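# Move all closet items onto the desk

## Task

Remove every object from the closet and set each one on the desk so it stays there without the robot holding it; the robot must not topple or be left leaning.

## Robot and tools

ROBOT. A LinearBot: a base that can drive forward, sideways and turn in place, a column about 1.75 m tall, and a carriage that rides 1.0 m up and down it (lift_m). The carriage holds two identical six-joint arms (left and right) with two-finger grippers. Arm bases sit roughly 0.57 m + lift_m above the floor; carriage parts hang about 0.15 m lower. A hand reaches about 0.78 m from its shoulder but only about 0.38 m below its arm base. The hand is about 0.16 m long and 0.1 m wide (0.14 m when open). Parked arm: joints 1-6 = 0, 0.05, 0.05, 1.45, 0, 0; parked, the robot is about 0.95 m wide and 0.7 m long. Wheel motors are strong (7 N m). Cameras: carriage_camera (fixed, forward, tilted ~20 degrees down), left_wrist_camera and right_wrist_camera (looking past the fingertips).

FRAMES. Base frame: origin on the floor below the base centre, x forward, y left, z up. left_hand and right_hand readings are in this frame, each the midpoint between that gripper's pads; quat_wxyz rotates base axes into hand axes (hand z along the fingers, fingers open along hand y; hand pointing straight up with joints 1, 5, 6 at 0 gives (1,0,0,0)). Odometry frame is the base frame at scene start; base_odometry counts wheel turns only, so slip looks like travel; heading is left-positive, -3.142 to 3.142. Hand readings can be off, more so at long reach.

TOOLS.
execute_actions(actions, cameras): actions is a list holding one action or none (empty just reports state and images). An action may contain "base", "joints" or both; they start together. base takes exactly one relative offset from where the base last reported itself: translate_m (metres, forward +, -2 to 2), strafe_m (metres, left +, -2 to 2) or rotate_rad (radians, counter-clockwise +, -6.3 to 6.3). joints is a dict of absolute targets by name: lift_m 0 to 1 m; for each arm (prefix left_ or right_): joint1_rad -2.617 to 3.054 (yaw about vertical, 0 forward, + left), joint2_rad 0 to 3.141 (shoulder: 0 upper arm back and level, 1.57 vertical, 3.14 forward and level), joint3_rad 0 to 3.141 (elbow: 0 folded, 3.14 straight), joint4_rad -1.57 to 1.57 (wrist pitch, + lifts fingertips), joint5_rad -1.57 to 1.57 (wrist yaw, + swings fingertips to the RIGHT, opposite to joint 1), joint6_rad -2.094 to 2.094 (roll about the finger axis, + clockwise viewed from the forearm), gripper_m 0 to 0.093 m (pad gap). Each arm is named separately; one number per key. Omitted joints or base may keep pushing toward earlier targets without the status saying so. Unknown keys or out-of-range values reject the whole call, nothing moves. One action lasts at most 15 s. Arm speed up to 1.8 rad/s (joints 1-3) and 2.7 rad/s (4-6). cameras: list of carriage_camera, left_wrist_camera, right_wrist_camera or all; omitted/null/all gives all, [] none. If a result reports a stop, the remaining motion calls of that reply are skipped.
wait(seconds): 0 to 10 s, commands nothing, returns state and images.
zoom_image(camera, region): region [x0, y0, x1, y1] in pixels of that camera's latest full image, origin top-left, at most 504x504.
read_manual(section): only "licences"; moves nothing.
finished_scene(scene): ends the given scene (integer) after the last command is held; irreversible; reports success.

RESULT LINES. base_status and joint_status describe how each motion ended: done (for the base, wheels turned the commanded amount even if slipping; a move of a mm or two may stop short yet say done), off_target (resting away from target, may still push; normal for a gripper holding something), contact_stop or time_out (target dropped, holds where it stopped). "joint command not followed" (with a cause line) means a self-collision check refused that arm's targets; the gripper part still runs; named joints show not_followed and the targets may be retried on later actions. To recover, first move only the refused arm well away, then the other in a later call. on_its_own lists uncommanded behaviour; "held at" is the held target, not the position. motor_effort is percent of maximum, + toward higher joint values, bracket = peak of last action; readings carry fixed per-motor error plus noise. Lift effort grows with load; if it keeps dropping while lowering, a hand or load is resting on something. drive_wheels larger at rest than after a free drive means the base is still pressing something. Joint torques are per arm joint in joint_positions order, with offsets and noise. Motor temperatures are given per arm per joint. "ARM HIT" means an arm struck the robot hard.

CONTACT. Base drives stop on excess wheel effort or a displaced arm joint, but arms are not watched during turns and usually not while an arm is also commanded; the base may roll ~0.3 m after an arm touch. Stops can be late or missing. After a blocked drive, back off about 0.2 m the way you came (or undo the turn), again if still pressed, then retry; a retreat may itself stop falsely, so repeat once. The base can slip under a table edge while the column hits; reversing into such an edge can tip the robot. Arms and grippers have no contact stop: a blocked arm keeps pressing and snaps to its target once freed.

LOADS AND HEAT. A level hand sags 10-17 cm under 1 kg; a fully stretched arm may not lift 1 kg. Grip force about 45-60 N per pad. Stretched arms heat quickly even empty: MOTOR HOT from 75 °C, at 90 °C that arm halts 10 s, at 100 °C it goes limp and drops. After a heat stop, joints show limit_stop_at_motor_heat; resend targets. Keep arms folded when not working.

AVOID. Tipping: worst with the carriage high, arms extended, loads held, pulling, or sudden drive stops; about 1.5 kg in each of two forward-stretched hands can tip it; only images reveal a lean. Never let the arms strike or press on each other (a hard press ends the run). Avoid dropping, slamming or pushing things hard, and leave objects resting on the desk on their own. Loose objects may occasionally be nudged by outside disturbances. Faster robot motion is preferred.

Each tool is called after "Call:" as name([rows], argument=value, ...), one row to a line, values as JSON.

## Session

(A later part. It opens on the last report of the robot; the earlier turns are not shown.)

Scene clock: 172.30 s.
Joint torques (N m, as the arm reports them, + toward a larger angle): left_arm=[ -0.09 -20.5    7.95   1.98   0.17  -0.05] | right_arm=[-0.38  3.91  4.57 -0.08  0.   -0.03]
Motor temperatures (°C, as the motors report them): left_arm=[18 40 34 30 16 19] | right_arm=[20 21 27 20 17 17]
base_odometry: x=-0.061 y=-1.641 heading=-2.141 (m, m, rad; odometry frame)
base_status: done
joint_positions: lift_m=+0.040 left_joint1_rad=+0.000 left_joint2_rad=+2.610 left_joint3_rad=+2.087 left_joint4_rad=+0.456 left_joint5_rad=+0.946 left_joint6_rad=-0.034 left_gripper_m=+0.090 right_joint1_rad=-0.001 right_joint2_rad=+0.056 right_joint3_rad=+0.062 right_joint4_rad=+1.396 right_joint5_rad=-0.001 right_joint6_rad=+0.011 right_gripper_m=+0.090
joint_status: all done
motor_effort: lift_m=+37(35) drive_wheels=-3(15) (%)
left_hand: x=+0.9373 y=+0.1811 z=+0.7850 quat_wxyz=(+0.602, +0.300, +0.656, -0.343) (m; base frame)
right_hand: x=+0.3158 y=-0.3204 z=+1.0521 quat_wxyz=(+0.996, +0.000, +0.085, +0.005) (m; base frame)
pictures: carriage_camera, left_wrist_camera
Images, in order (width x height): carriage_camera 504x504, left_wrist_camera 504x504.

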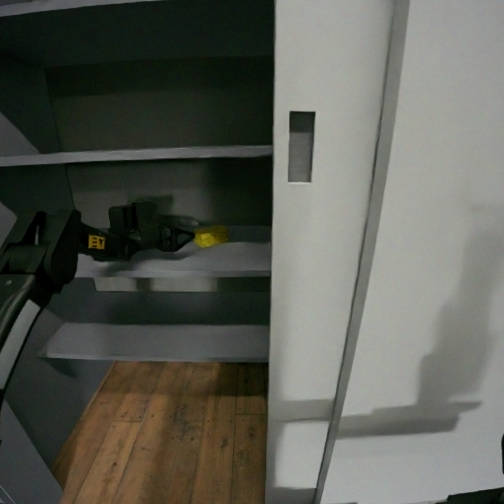

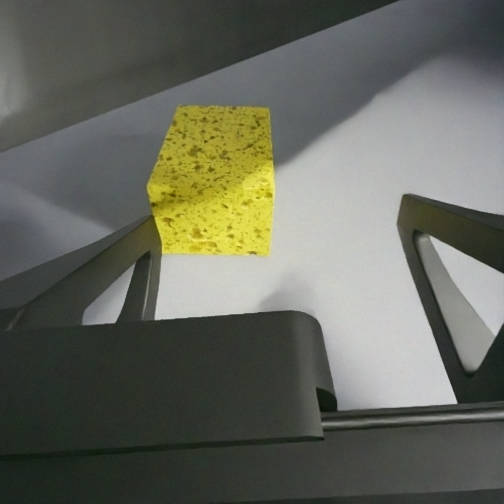

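Call:
execute_actions([
  {"base":{"translate_m":0.05},"joints":{"lift_m":0.048,"left_joint5_rad":0.95}},
], cameras=[])

Call:
execute_actions([
  {"base":{"strafe_m":-0.03},"joints":{"left_joint5_rad":0.95}},
], cameras=["left_wrist_camera"])

Scene clock: 174.17 s.
Joint torques (N m, as the arm reports them, + toward a larger angle): left_arm=[ -0.03 -20.09   8.11   1.88   0.15  -0.05] | right_arm=[-0.36  3.92  4.57 -0.08 -0.01 -0.04]
Motor temperatures (°C, as the motors report them): left_arm=[18 41 34 30 16 19] | right_arm=[20 21 27 20 17 17]
base_odometry: x=-0.088 y=-1.683 heading=-2.141 (m, m, rad; odometry frame)
base_status: done
joint_positions: lift_m=+0.048 left_joint1_rad=+0.000 left_joint2_rad=+2.605 left_joint3_rad=+2.090 left_joint4_rad=+0.465 left_joint5_rad=+0.946 left_joint6_rad=-0.034 left_gripper_m=+0.090 right_joint1_rad=-0.001 right_joint2_rad=+0.056 right_joint3_rad=+0.062 right_joint4_rad=+1.396 right_joint5_rad=-0.001 right_joint6_rad=+0.011 right_gripper_m=+0.090
joint_status: all done
motor_effort: lift_m=+37(46) drive_wheels=-4(13) (%)
left_hand: x=+0.9373 y=+0.1810 z=+0.7997 quat_wxyz=(+0.608, +0.303, +0.650, -0.340) (m; base frame)
right_hand: x=+0.3157 y=-0.3204 z=+1.0601 quat_wxyz=(+0.996, +0.000, +0.084, +0.005) (m; base frame)
pictures: none
No camera images: the call's "cameras" was empty. Leave "cameras" out to get every camera's image.

Scene clock: 175.13 s.
Joint torques (N m, as the arm reports them, + toward a larger angle): left_arm=[  0.1  -20.     7.85   1.86   0.18  -0.05] | right_arm=[-0.35  3.9   4.54 -0.08  0.   -0.03]
Motor temperatures (°C, as the motors report them): left_arm=[18 42 34 30 16 19] | right_arm=[20 21 27 20 17 17]
base_odometry: x=-0.113 y=-1.667 heading=-2.141 (m, m, rad; odometry frame)
base_status: done
joint_positions: lift_m=+0.048 left_joint1_rad=+0.000 left_joint2_rad=+2.605 left_joint3_rad=+2.090 left_joint4_rad=+0.465 left_joint5_rad=+0.946 left_joint6_rad=-0.034 left_gripper_m=+0.090 right_joint1_rad=-0.001 right_joint2_rad=+0.056 right_joint3_rad=+0.062 right_joint4_rad=+1.396 right_joint5_rad=-0.001 right_joint6_rad=+0.011 right_gripper_m=+0.090
joint_status: all done
motor_effort: lift_m=+38(32) drive_wheels=-6(14) (%)
left_hand: x=+0.9373 y=+0.1813 z=+0.7997 quat_wxyz=(+0.608, +0.303, +0.650, -0.340) (m; base frame)
right_hand: x=+0.3157 y=-0.3204 z=+1.0601 quat_wxyz=(+0.996, +0.000, +0.084, +0.005) (m; base frame)
pictures: left_wrist_camera
Images, in order (width x height): left_wrist_camera 504x504.

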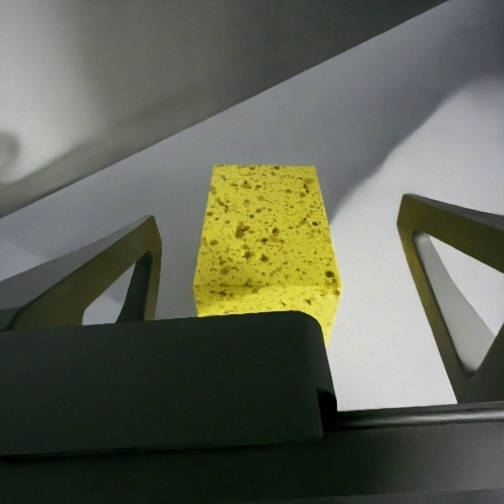

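Call:
execute_actions([
  {"joints":{"left_gripper_m":0.03}},
], cameras=["left_wrist_camera","carriage_camera"])

Scene clock: 176.07 s.
Joint torques (N m, as the arm reports them, + toward a larger angle): left_arm=[ -0.08 -19.79   7.98   1.87   0.15  -0.05] | right_arm=[-0.37  3.88  4.56 -0.08  0.   -0.03]
Motor temperatures (°C, as the motors report them): left_arm=[18 43 34 30 16 19] | right_arm=[20 21 27 20 17 17]
base_odometry: x=-0.113 y=-1.667 heading=-2.141 (m, m, rad; odometry frame)
base_status: not commanded
joint_positions: lift_m=+0.048 left_joint1_rad=+0.000 left_joint2_rad=+2.605 left_joint3_rad=+2.090 left_joint4_rad=+0.465 left_joint5_rad=+0.946 left_joint6_rad=-0.034 left_gripper_m=+0.030 right_joint1_rad=-0.001 right_joint2_rad=+0.056 right_joint3_rad=+0.062 right_joint4_rad=+1.396 right_joint5_rad=-0.001 right_joint6_rad=+0.011 right_gripper_m=+0.090
joint_status: all done
motor_effort: lift_m=+37(34) drive_wheels=-4(1) (%)
left_hand: x=+0.9373 y=+0.1813 z=+0.7997 quat_wxyz=(+0.608, +0.303, +0.650, -0.340) (m; base frame)
right_hand: x=+0.3157 y=-0.3204 z=+1.0601 quat_wxyz=(+0.996, +0.000, +0.084, +0.005) (m; base frame)
pictures: carriage_camera, left_wrist_camera
Images, in order (width x height): carriage_camera 504x504, left_wrist_camera 504x504.

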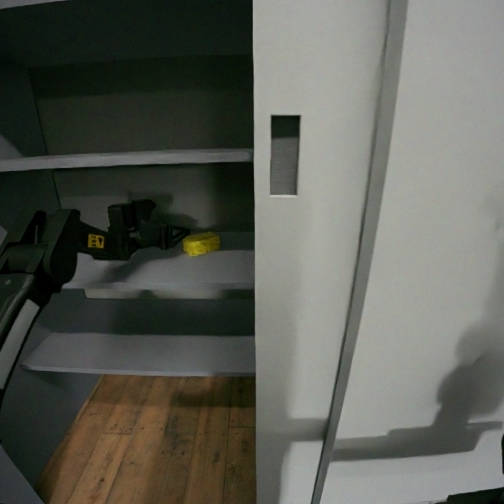

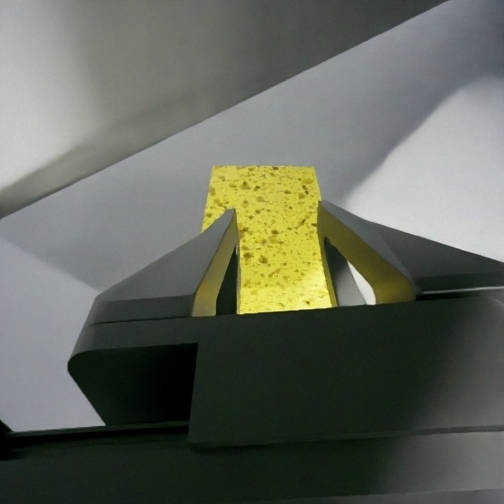

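Call:
execute_actions([
  {"joints":{"left_gripper_m":0.09}},
], cameras=[])

Call:
execute_actions([
  {"joints":{"left_joint4_rad":0.22,"left_joint6_rad":0.18,"lift_m":0.055}},
], cameras=["left_wrist_camera","carriage_camera"])

Scene clock: 177.33 s.
Joint torques (N m, as the arm reports them, + toward a larger angle): left_arm=[  0.03 -19.93   7.87   1.89   0.15  -0.05] | right_arm=[-0.39  3.88  4.57 -0.08 -0.01 -0.03]
Motor temperatures (°C, as the motors report them): left_arm=[18 44 34 30 16 19] | right_arm=[20 21 27 20 17 17]
base_odometry: x=-0.113 y=-1.667 heading=-2.141 (m, m, rad; odometry frame)
base_status: not commanded
joint_positions: lift_m=+0.048 left_joint1_rad=+0.000 left_joint2_rad=+2.605 left_joint3_rad=+2.090 left_joint4_rad=+0.465 left_joint5_rad=+0.946 left_joint6_rad=-0.034 left_gripper_m=+0.090 right_joint1_rad=-0.001 right_joint2_rad=+0.056 right_joint3_rad=+0.062 right_joint4_rad=+1.396 right_joint5_rad=-0.001 right_joint6_rad=+0.011 right_gripper_m=+0.090
joint_status: all done
motor_effort: lift_m=+34(38) drive_wheels=-2(5) (%)
left_hand: x=+0.9373 y=+0.1813 z=+0.7997 quat_wxyz=(+0.608, +0.303, +0.650, -0.340) (m; base frame)
right_hand: x=+0.3157 y=-0.3204 z=+1.0601 quat_wxyz=(+0.996, +0.000, +0.084, +0.005) (m; base frame)
pictures: none
No camera images: the call's "cameras" was empty. Leave "cameras" out to get every camera's image.

Scene clock: 178.20 s.
Joint torques (N m, as the arm reports them, + toward a larger angle): left_arm=[  0.12 -19.51   7.87   1.78   0.28   0.06] | right_arm=[-0.36  3.89  4.57 -0.08 -0.01 -0.03]
Motor temperatures (°C, as the motors report them): left_arm=[18 44 34 29 16 19] | right_arm=[20 21 27 20 17 17]
base_odometry: x=-0.113 y=-1.667 heading=-2.141 (m, m, rad; odometry frame)
base_status: not commanded
joint_positions: lift_m=+0.055 left_joint1_rad=+0.000 left_joint2_rad=+2.601 left_joint3_rad=+2.090 left_joint4_rad=+0.225 left_joint5_rad=+0.947 left_joint6_rad=+0.174 left_gripper_m=+0.090 right_joint1_rad=-0.001 right_joint2_rad=+0.056 right_joint3_rad=+0.062 right_joint4_rad=+1.396 right_joint5_rad=-0.001 right_joint6_rad=+0.011 right_gripper_m=+0.090
joint_status: all done
motor_effort: lift_m=+37(42) drive_wheels=+5(5) (%)
left_hand: x=+0.9302 y=+0.1813 z=+0.7680 quat_wxyz=(+0.563, +0.334, +0.686, -0.317) (m; base frame)
right_hand: x=+0.3157 y=-0.3204 z=+1.0671 quat_wxyz=(+0.996, +0.000, +0.084, +0.005) (m; base frame)
pictures: carriage_camera, left_wrist_camera
Images, in order (width x height): carriage_camera 504x504, left_wrist_camera 504x504.

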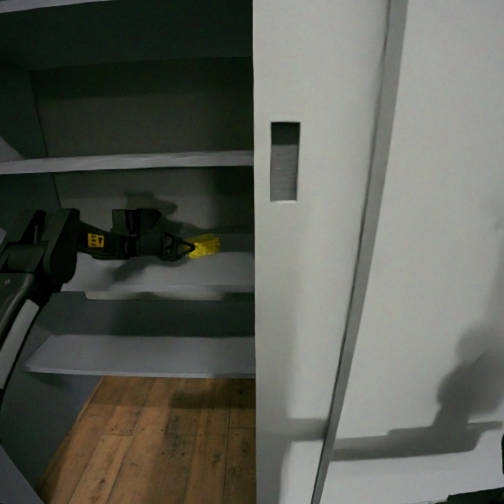

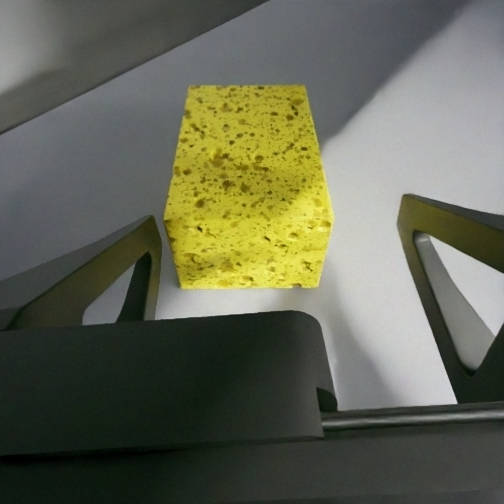

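Call:
execute_actions([
  {"base":{"translate_m":0.035},"joints":{"left_joint5_rad":0.95}},
], cameras=[])

Call:
execute_actions([
  {"base":{"strafe_m":-0.03},"joints":{"left_joint5_rad":0.95}},
], cameras=[])

Call:
execute_actions([
  {"joints":{"left_gripper_m":0.03}},
], cameras=["left_wrist_camera","carriage_camera"])

Scene clock: 179.90 s.
Joint torques (N m, as the arm reports them, + toward a larger angle): left_arm=[  0.03 -19.46   7.87   1.77   0.29   0.06] | right_arm=[-0.35  3.93  4.6  -0.05 -0.01 -0.03]
Motor temperatures (°C, as the motors report them): left_arm=[18 45 34 29 16 19] | right_arm=[20 21 27 20 17 17]
base_odometry: x=-0.132 y=-1.697 heading=-2.141 (m, m, rad; odometry frame)
base_status: done
joint_positions: lift_m=+0.055 left_joint1_rad=+0.000 left_joint2_rad=+2.601 left_joint3_rad=+2.090 left_joint4_rad=+0.222 left_joint5_rad=+0.947 left_joint6_rad=+0.174 left_gripper_m=+0.090 right_joint1_rad=-0.001 right_joint2_rad=+0.056 right_joint3_rad=+0.062 right_joint4_rad=+1.396 right_joint5_rad=-0.001 right_joint6_rad=+0.011 right_gripper_m=+0.090
joint_status: all done
motor_effort: lift_m=+38(36) drive_wheels=-8(9) (%)
left_hand: x=+0.9300 y=+0.1813 z=+0.7675 quat_wxyz=(+0.562, +0.333, +0.687, -0.318) (m; base frame)
right_hand: x=+0.3157 y=-0.3204 z=+1.0671 quat_wxyz=(+0.996, +0.000, +0.084, +0.005) (m; base frame)
pictures: none
No camera images: the call's "cameras" was empty. Leave "cameras" out to get every camera's image.

Scene clock: 180.87 s.
Joint torques (N m, as the arm reports them, + toward a larger angle): left_arm=[ -0.18 -19.56   7.91   1.83   0.27   0.06] | right_arm=[-0.38  3.9   4.51 -0.09 -0.01 -0.03]
Motor temperatures (°C, as the motors report them): left_arm=[18 46 34 29 16 19] | right_arm=[20 21 27 20 17 17]
base_odometry: x=-0.157 y=-1.681 heading=-2.141 (m, m, rad; odometry frame)
base_status: done
joint_positions: lift_m=+0.055 left_joint1_rad=+0.000 left_joint2_rad=+2.601 left_joint3_rad=+2.090 left_joint4_rad=+0.220 left_joint5_rad=+0.947 left_joint6_rad=+0.174 left_gripper_m=+0.090 right_joint1_rad=-0.001 right_joint2_rad=+0.056 right_joint3_rad=+0.062 right_joint4_rad=+1.396 right_joint5_rad=-0.001 right_joint6_rad=+0.011 right_gripper_m=+0.090
joint_status: all done
motor_effort: lift_m=+35(36) drive_wheels=-6(13) (%)
left_hand: x=+0.9298 y=+0.1808 z=+0.7671 quat_wxyz=(+0.561, +0.333, +0.688, -0.318) (m; base frame)
right_hand: x=+0.3157 y=-0.3204 z=+1.0671 quat_wxyz=(+0.996, +0.000, +0.084, +0.005) (m; base frame)
pictures: none
No camera images: the call's "cameras" was empty. Leave "cameras" out to get every camera's image.

Scene clock: 181.50 s.
Joint torques (N m, as the arm reports them, + toward a larger angle): left_arm=[  0.09 -19.57   7.85   1.86   0.28   0.06] | right_arm=[-0.38  3.91  4.59 -0.08  0.   -0.03]
Motor temperatures (°C, as the motors report them): left_arm=[18 46 34 29 16 19] | right_arm=[20 21 27 20 17 17]
base_odometry: x=-0.157 y=-1.681 heading=-2.141 (m, m, rad; odometry frame)
base_status: not commanded
joint_positions: lift_m=+0.055 left_joint1_rad=+0.000 left_joint2_rad=+2.601 left_joint3_rad=+2.090 left_joint4_rad=+0.220 left_joint5_rad=+0.947 left_joint6_rad=+0.174 left_gripper_m=+0.058 right_joint1_rad=-0.001 right_joint2_rad=+0.056 right_joint3_rad=+0.062 right_joint4_rad=+1.396 right_joint5_rad=-0.001 right_joint6_rad=+0.011 right_gripper_m=+0.090
joint_status: left_gripper_m off_target (ended at +0.058, target +0.030)
motor_effort: lift_m=+39(37) drive_wheels=-4(4) (%)
left_hand: x=+0.9298 y=+0.1808 z=+0.7671 quat_wxyz=(+0.561, +0.333, +0.688, -0.318) (m; base frame)
right_hand: x=+0.3157 y=-0.3204 z=+1.0671 quat_wxyz=(+0.996, +0.000, +0.084, +0.005) (m; base frame)
pictures: carriage_camera, left_wrist_camera
Images, in order (width x height): carriage_camera 504x504, left_wrist_camera 504x504.

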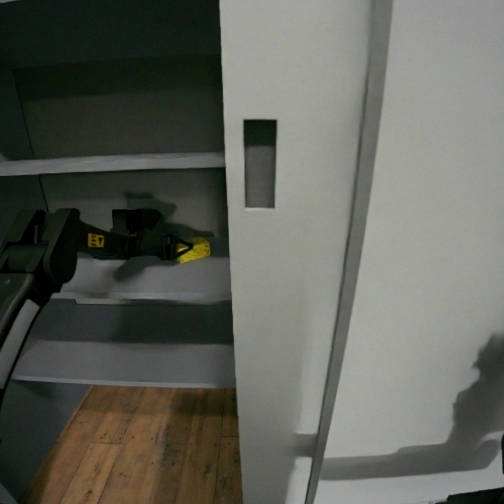

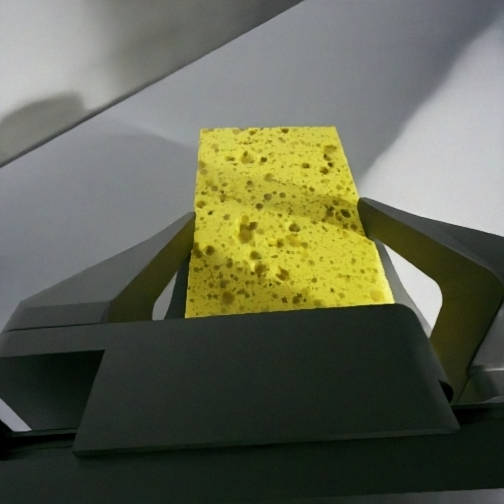

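Held. Lift and back out.

Call:
execute_actions([
  {"joints":{"lift_m":0.11}},
], cameras=[])

Call:
execute_actions([
  {"base":{"translate_m":-0.7},"joints":{"left_joint5_rad":0.95}},
], cameras=[])

Call:
execute_actions([
  {"base":{"rotate_rad":3.14},"joints":{"lift_m":0.4,"left_joint2_rad":1.6,"left_joint3_rad":1.2,"left_joint4_rad":0.1,"left_joint5_rad":0,"left_joint6_rad":0}},
])

Scene clock: 182.87 s.
Joint torques (N m, as the arm reports them, + toward a larger angle): left_arm=[  0.09 -19.47   7.93   1.87   0.27   0.06] | right_arm=[-0.4   3.87  4.56 -0.09  0.   -0.03]
Motor temperatures (°C, as the motors report them): left_arm=[18 47 34 29 16 19] | right_arm=[20 21 27 20 17 17]
base_odometry: x=-0.157 y=-1.681 heading=-2.141 (m, m, rad; odometry frame)
base_status: not commanded
joint_positions: lift_m=+0.110 left_joint1_rad=+0.000 left_joint2_rad=+2.599 left_joint3_rad=+2.090 left_joint4_rad=+0.220 left_joint5_rad=+0.947 left_joint6_rad=+0.174 left_gripper_m=+0.058 right_joint1_rad=-0.001 right_joint2_rad=+0.056 right_joint3_rad=+0.062 right_joint4_rad=+1.397 right_joint5_rad=-0.001 right_joint6_rad=+0.011 right_gripper_m=+0.090
joint_status: all done
motor_effort: lift_m=+35(47) drive_wheels=+0(3) (%)
left_hand: x=+0.9296 y=+0.1807 z=+0.8230 quat_wxyz=(+0.562, +0.334, +0.687, -0.318) (m; base frame)
right_hand: x=+0.3157 y=-0.3204 z=+1.1221 quat_wxyz=(+0.996, +0.000, +0.084, +0.005) (m; base frame)
pictures: none
No camera images: the call's "cameras" was empty. Leave "cameras" out to get every camera's image.

Scene clock: 186.50 s.
Joint torques (N m, as the arm reports them, + toward a larger angle): left_arm=[  0.15 -19.37   7.83   1.85   0.27   0.06] | right_arm=[-0.33  3.87  4.6  -0.08  0.   -0.03]
Motor temperatures (°C, as the motors report them): left_arm=[18 48 34 29 16 19] | right_arm=[20 21 27 20 17 17]
base_odometry: x=+0.220 y=-1.091 heading=-2.141 (m, m, rad; odometry frame)
base_status: done
joint_positions: lift_m=+0.110 left_joint1_rad=+0.000 left_joint2_rad=+2.599 left_joint3_rad=+2.090 left_joint4_rad=+0.217 left_joint5_rad=+0.947 left_joint6_rad=+0.174 left_gripper_m=+0.058 right_joint1_rad=-0.001 right_joint2_rad=+0.056 right_joint3_rad=+0.062 right_joint4_rad=+1.397 right_joint5_rad=-0.001 right_joint6_rad=+0.011 right_gripper_m=+0.090
joint_status: all done
motor_effort: lift_m=+35(36) drive_wheels=-5(15) (%)
left_hand: x=+0.9295 y=+0.1807 z=+0.8226 quat_wxyz=(+0.561, +0.333, +0.688, -0.319) (m; base frame)
right_hand: x=+0.3157 y=-0.3204 z=+1.1221 quat_wxyz=(+0.996, +0.000, +0.084, +0.005) (m; base frame)
pictures: none
No camera images: the call's "cameras" was empty. Leave "cameras" out to get every camera's image.

Scene clock: 190.77 s.
Joint torques (N m, as the arm reports them, + toward a larger angle): left_arm=[ -0.3  -12.56   6.57   2.12   0.06  -0.06] | right_arm=[-0.36  3.91  4.54 -0.1  -0.02 -0.03]
Motor temperatures (°C, as the motors report them): left_arm=[18 48 34 29 16 19] | right_arm=[20 20 27 20 17 17]
base_odometry: x=+0.220 y=-1.092 heading=+0.999 (m, m, rad; odometry frame)
base_status: done
joint_positions: lift_m=+0.400 left_joint1_rad=+0.005 left_joint2_rad=+1.624 left_joint3_rad=+1.211 left_joint4_rad=+0.102 left_joint5_rad=+0.001 left_joint6_rad=+0.005 left_gripper_m=+0.058 right_joint1_rad=-0.001 right_joint2_rad=+0.056 right_joint3_rad=+0.062 right_joint4_rad=+1.397 right_joint5_rad=+0.000 right_joint6_rad=+0.011 right_gripper_m=+0.090
joint_status: all done
motor_effort: lift_m=+37(44) drive_wheels=+9(19) (%)
left_hand: x=+0.7899 y=+0.3231 z=+1.2385 quat_wxyz=(+0.589, +0.000, +0.808, +0.003) (m; base frame)
right_hand: x=+0.3157 y=-0.3206 z=+1.4121 quat_wxyz=(+0.996, +0.001, +0.084, +0.005) (m; base frame)
pictures: carriage_camera, left_wrist_camera, right_wrist_camera
Images, in order (width x height): carriage_camera 504x504, left_wrist_camera 504x504, right_wrist_camera 504x504.

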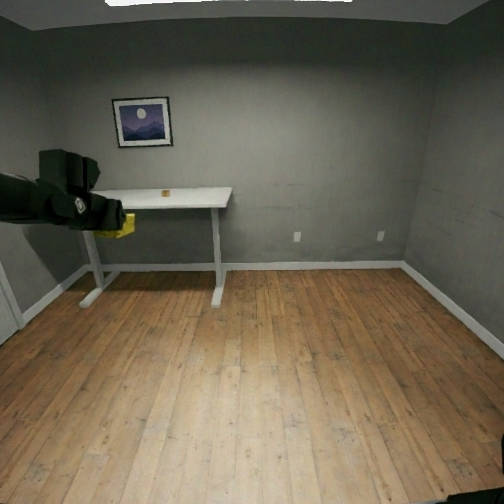

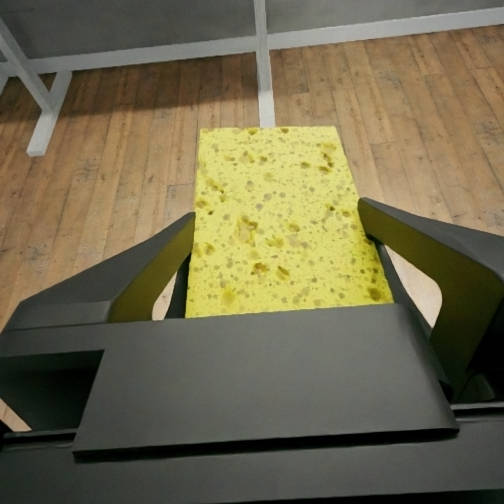

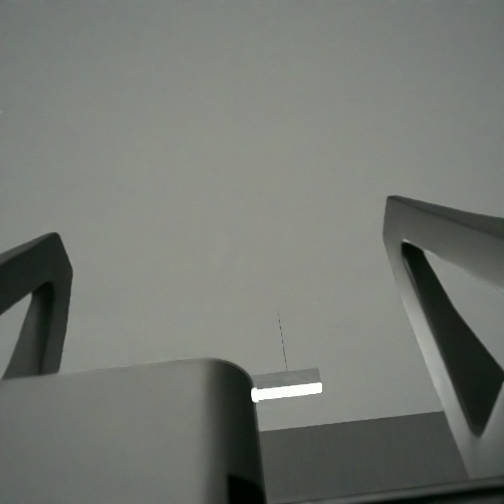

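Call:
execute_actions([
  {"base":{"strafe_m":0.7}},
], cameras=[])

Call:
execute_actions([
  {"base":{"translate_m":1.72},"joints":{"lift_m":0.3}},
], cameras=["carriage_camera"])

Scene clock: 194.83 s.
Joint torques (N m, as the arm reports them, + toward a larger angle): left_arm=[ -0.12 -12.55   6.58   2.12   0.08  -0.05] | right_arm=[-0.36  3.93  4.57 -0.1  -0.02 -0.03]
Motor temperatures (°C, as the motors report them): left_arm=[18 48 34 30 16 19] | right_arm=[20 20 27 20 17 17]
base_odometry: x=-0.369 y=-0.713 heading=+1.000 (m, m, rad; odometry frame)
base_status: done
joint_positions: lift_m=+0.400 left_joint1_rad=+0.004 left_joint2_rad=+1.624 left_joint3_rad=+1.211 left_joint4_rad=+0.101 left_joint5_rad=+0.001 left_joint6_rad=+0.005 left_gripper_m=+0.058 right_joint1_rad=-0.001 right_joint2_rad=+0.056 right_joint3_rad=+0.062 right_joint4_rad=+1.397 right_joint5_rad=+0.000 right_joint6_rad=+0.011 right_gripper_m=+0.090
joint_status: not commanded
motor_effort: lift_m=+37(35) drive_wheels=-6(22) (%)
left_hand: x=+0.7899 y=+0.3223 z=+1.2384 quat_wxyz=(+0.589, +0.001, +0.808, +0.002) (m; base frame)
right_hand: x=+0.3157 y=-0.3206 z=+1.4121 quat_wxyz=(+0.996, +0.001, +0.084, +0.005) (m; base frame)
pictures: none
No camera images: the call's "cameras" was empty. Leave "cameras" out to get every camera's image.

Scene clock: 200.57 s.
Joint torques (N m, as the arm reports them, + toward a larger angle): left_arm=[ -0.22 -11.22   7.24   2.23   0.05  -0.05] | right_arm=[-0.37  3.94  4.56 -0.11 -0.01 -0.03]
Motor temperatures (°C, as the motors report them): left_arm=[18 46 34 30 16 19] | right_arm=[20 20 27 20 17 17]
base_odometry: x=+0.560 y=+0.734 heading=+1.000 (m, m, rad; odometry frame)
base_status: done
joint_positions: lift_m=+0.300 left_joint1_rad=+0.004 left_joint2_rad=+1.611 left_joint3_rad=+1.204 left_joint4_rad=+0.088 left_joint5_rad=+0.001 left_joint6_rad=+0.005 left_gripper_m=+0.058 right_joint1_rad=-0.001 right_joint2_rad=+0.056 right_joint3_rad=+0.062 right_joint4_rad=+1.397 right_joint5_rad=+0.000 right_joint6_rad=+0.011 right_gripper_m=+0.090
joint_status: all done
motor_effort: lift_m=+34(39) drive_wheels=-2(19) (%)
left_hand: x=+0.7861 y=+0.3223 z=+1.1380 quat_wxyz=(+0.585, +0.001, +0.811, +0.002) (m; base frame)
right_hand: x=+0.3153 y=-0.3205 z=+1.3121 quat_wxyz=(+0.996, +0.001, +0.084, +0.005) (m; base frame)
pictures: carriage_camera
Images, in order (width x height): carriage_camera 504x504.

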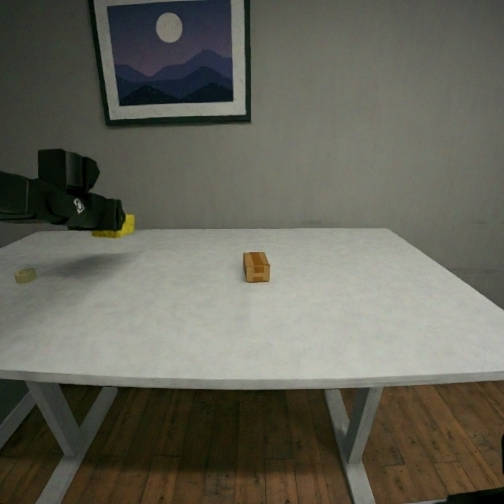

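Call:
execute_actions([
  {"joints":{"lift_m":0.155}},
], cameras=["carriage_camera"])

Scene clock: 201.97 s.
Joint torques (N m, as the arm reports them, + toward a larger angle): left_arm=[ -0.24 -10.59   7.24   1.7    0.03  -0.01] | right_arm=[-0.36  3.95  4.59 -0.09 -0.01 -0.04]
Motor temperatures (°C, as the motors report them): left_arm=[18 46 34 30 16 19] | right_arm=[20 20 27 20 17 17]
base_odometry: x=+0.560 y=+0.734 heading=+1.000 (m, m, rad; odometry frame)
base_status: not commanded
joint_positions: lift_m=+0.155 left_joint1_rad=+0.004 left_joint2_rad=+1.605 left_joint3_rad=+1.204 left_joint4_rad=+0.144 left_joint5_rad=+0.001 left_joint6_rad=+0.000 left_gripper_m=+0.058 right_joint1_rad=-0.001 right_joint2_rad=+0.056 right_joint3_rad=+0.062 right_joint4_rad=+1.397 right_joint5_rad=+0.000 right_joint6_rad=+0.011 right_gripper_m=+0.090
joint_status: all done
motor_effort: lift_m=+34(35) drive_wheels=+5(4) (%)
left_hand: x=+0.7890 y=+0.3223 z=+1.0097 quat_wxyz=(+0.611, -0.001, +0.792, +0.001) (m; base frame)
right_hand: x=+0.3153 y=-0.3205 z=+1.1672 quat_wxyz=(+0.996, +0.001, +0.084, +0.005) (m; base frame)
pictures: carriage_camera
Images, in order (width x height): carriage_camera 504x504.

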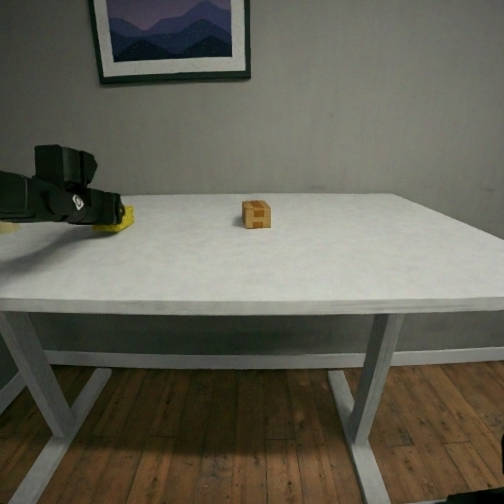

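Call:
execute_actions([
  {"joints":{"lift_m":0.17,"left_gripper_m":0.09}},
], cameras=[])

Call:
execute_actions([
  {"joints":{"left_joint2_rad":1.2,"left_joint4_rad":0.3}},
], cameras=[])

Call:
execute_actions([
  {"base":{"translate_m":-0.5},"joints":{"left_joint2_rad":0.3,"left_joint3_rad":0.3}},
], cameras=["carriage_camera"])

Scene clock: 203.10 s.
Joint torques (N m, as the arm reports them, + toward a larger angle): left_arm=[ -0.27 -10.66   7.19   2.06   0.06  -0.01] | right_arm=[-0.36  3.95  4.57 -0.09 -0.01 -0.03]
Motor temperatures (°C, as the motors report them): left_arm=[18 46 34 30 16 19] | right_arm=[20 20 27 20 17 17]
base_odometry: x=+0.560 y=+0.734 heading=+1.000 (m, m, rad; odometry frame)
base_status: not commanded
joint_positions: lift_m=+0.170 left_joint1_rad=+0.004 left_joint2_rad=+1.605 left_joint3_rad=+1.204 left_joint4_rad=+0.108 left_joint5_rad=+0.001 left_joint6_rad=+0.000 left_gripper_m=+0.090 right_joint1_rad=-0.001 right_joint2_rad=+0.056 right_joint3_rad=+0.062 right_joint4_rad=+1.397 right_joint5_rad=+0.000 right_joint6_rad=+0.011 right_gripper_m=+0.090
joint_status: all done
motor_effort: lift_m=+33(42) drive_wheels=-3(5) (%)
left_hand: x=+0.7866 y=+0.3223 z=+1.0161 quat_wxyz=(+0.596, -0.001, +0.803, +0.001) (m; base frame)
right_hand: x=+0.3153 y=-0.3205 z=+1.1822 quat_wxyz=(+0.996, +0.001, +0.084, +0.005) (m; base frame)
pictures: none
No camera images: the call's "cameras" was empty. Leave "cameras" out to get every camera's image.

Scene clock: 204.17 s.
Joint torques (N m, as the arm reports them, + toward a larger angle): left_arm=[-0.12 -4.06  6.9   1.83  0.07 -0.01] | right_arm=[-0.38  3.97  4.56 -0.09 -0.02 -0.03]
Motor temperatures (°C, as the motors report them): left_arm=[18 46 34 30 16 19] | right_arm=[20 20 26 20 17 17]
base_odometry: x=+0.560 y=+0.734 heading=+1.000 (m, m, rad; odometry frame)
base_status: not commanded
joint_positions: lift_m=+0.170 left_joint1_rad=+0.004 left_joint2_rad=+1.192 left_joint3_rad=+1.204 left_joint4_rad=+0.306 left_joint5_rad=+0.001 left_joint6_rad=+0.000 left_gripper_m=+0.090 right_joint1_rad=-0.001 right_joint2_rad=+0.056 right_joint3_rad=+0.062 right_joint4_rad=+1.397 right_joint5_rad=+0.000 right_joint6_rad=+0.011 right_gripper_m=+0.090
joint_status: all done
motor_effort: lift_m=+35(35) drive_wheels=-3(4) (%)
left_hand: x=+0.6736 y=+0.3219 z=+1.2485 quat_wxyz=(+0.810, -0.001, +0.586, +0.001) (m; base frame)
right_hand: x=+0.3153 y=-0.3205 z=+1.1822 quat_wxyz=(+0.996, +0.001, +0.084, +0.005) (m; base frame)
pictures: none
No camera images: the call's "cameras" was empty. Leave "cameras" out to get every camera's image.

Scene clock: 207.27 s.
Joint torques (N m, as the arm reports them, + toward a larger angle): left_arm=[-0.23  0.05  6.57  1.98  0.03 -0.01] | right_arm=[-0.36  3.97  4.59 -0.1  -0.02 -0.03]
Motor temperatures (°C, as the motors report them): left_arm=[18 44 34 30 16 19] | right_arm=[20 20 26 19 17 17]
base_odometry: x=+0.290 y=+0.314 heading=+1.000 (m, m, rad; odometry frame)
base_status: done
joint_positions: lift_m=+0.170 left_joint1_rad=+0.004 left_joint2_rad=+0.320 left_joint3_rad=+0.308 left_joint4_rad=+0.295 left_joint5_rad=+0.001 left_joint6_rad=+0.000 left_gripper_m=+0.090 right_joint1_rad=-0.001 right_joint2_rad=+0.056 right_joint3_rad=+0.062 right_joint4_rad=+1.397 right_joint5_rad=+0.000 right_joint6_rad=+0.011 right_gripper_m=+0.090
joint_status: all done
motor_effort: lift_m=+40(33) drive_wheels=+4(25) (%)
left_hand: x=+0.5246 y=+0.3213 z=+1.0722 quat_wxyz=(+0.800, -0.001, +0.600, +0.001) (m; base frame)
right_hand: x=+0.3153 y=-0.3205 z=+1.1822 quat_wxyz=(+0.996, +0.001, +0.084, +0.005) (m; base frame)
pictures: carriage_camera
Images, in order (width x height): carriage_camera 504x504.

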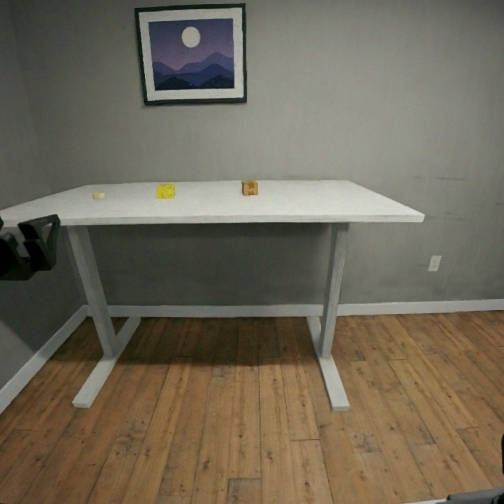

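Call:
finished_scene(scene=2)

The scene is finished: the task was done.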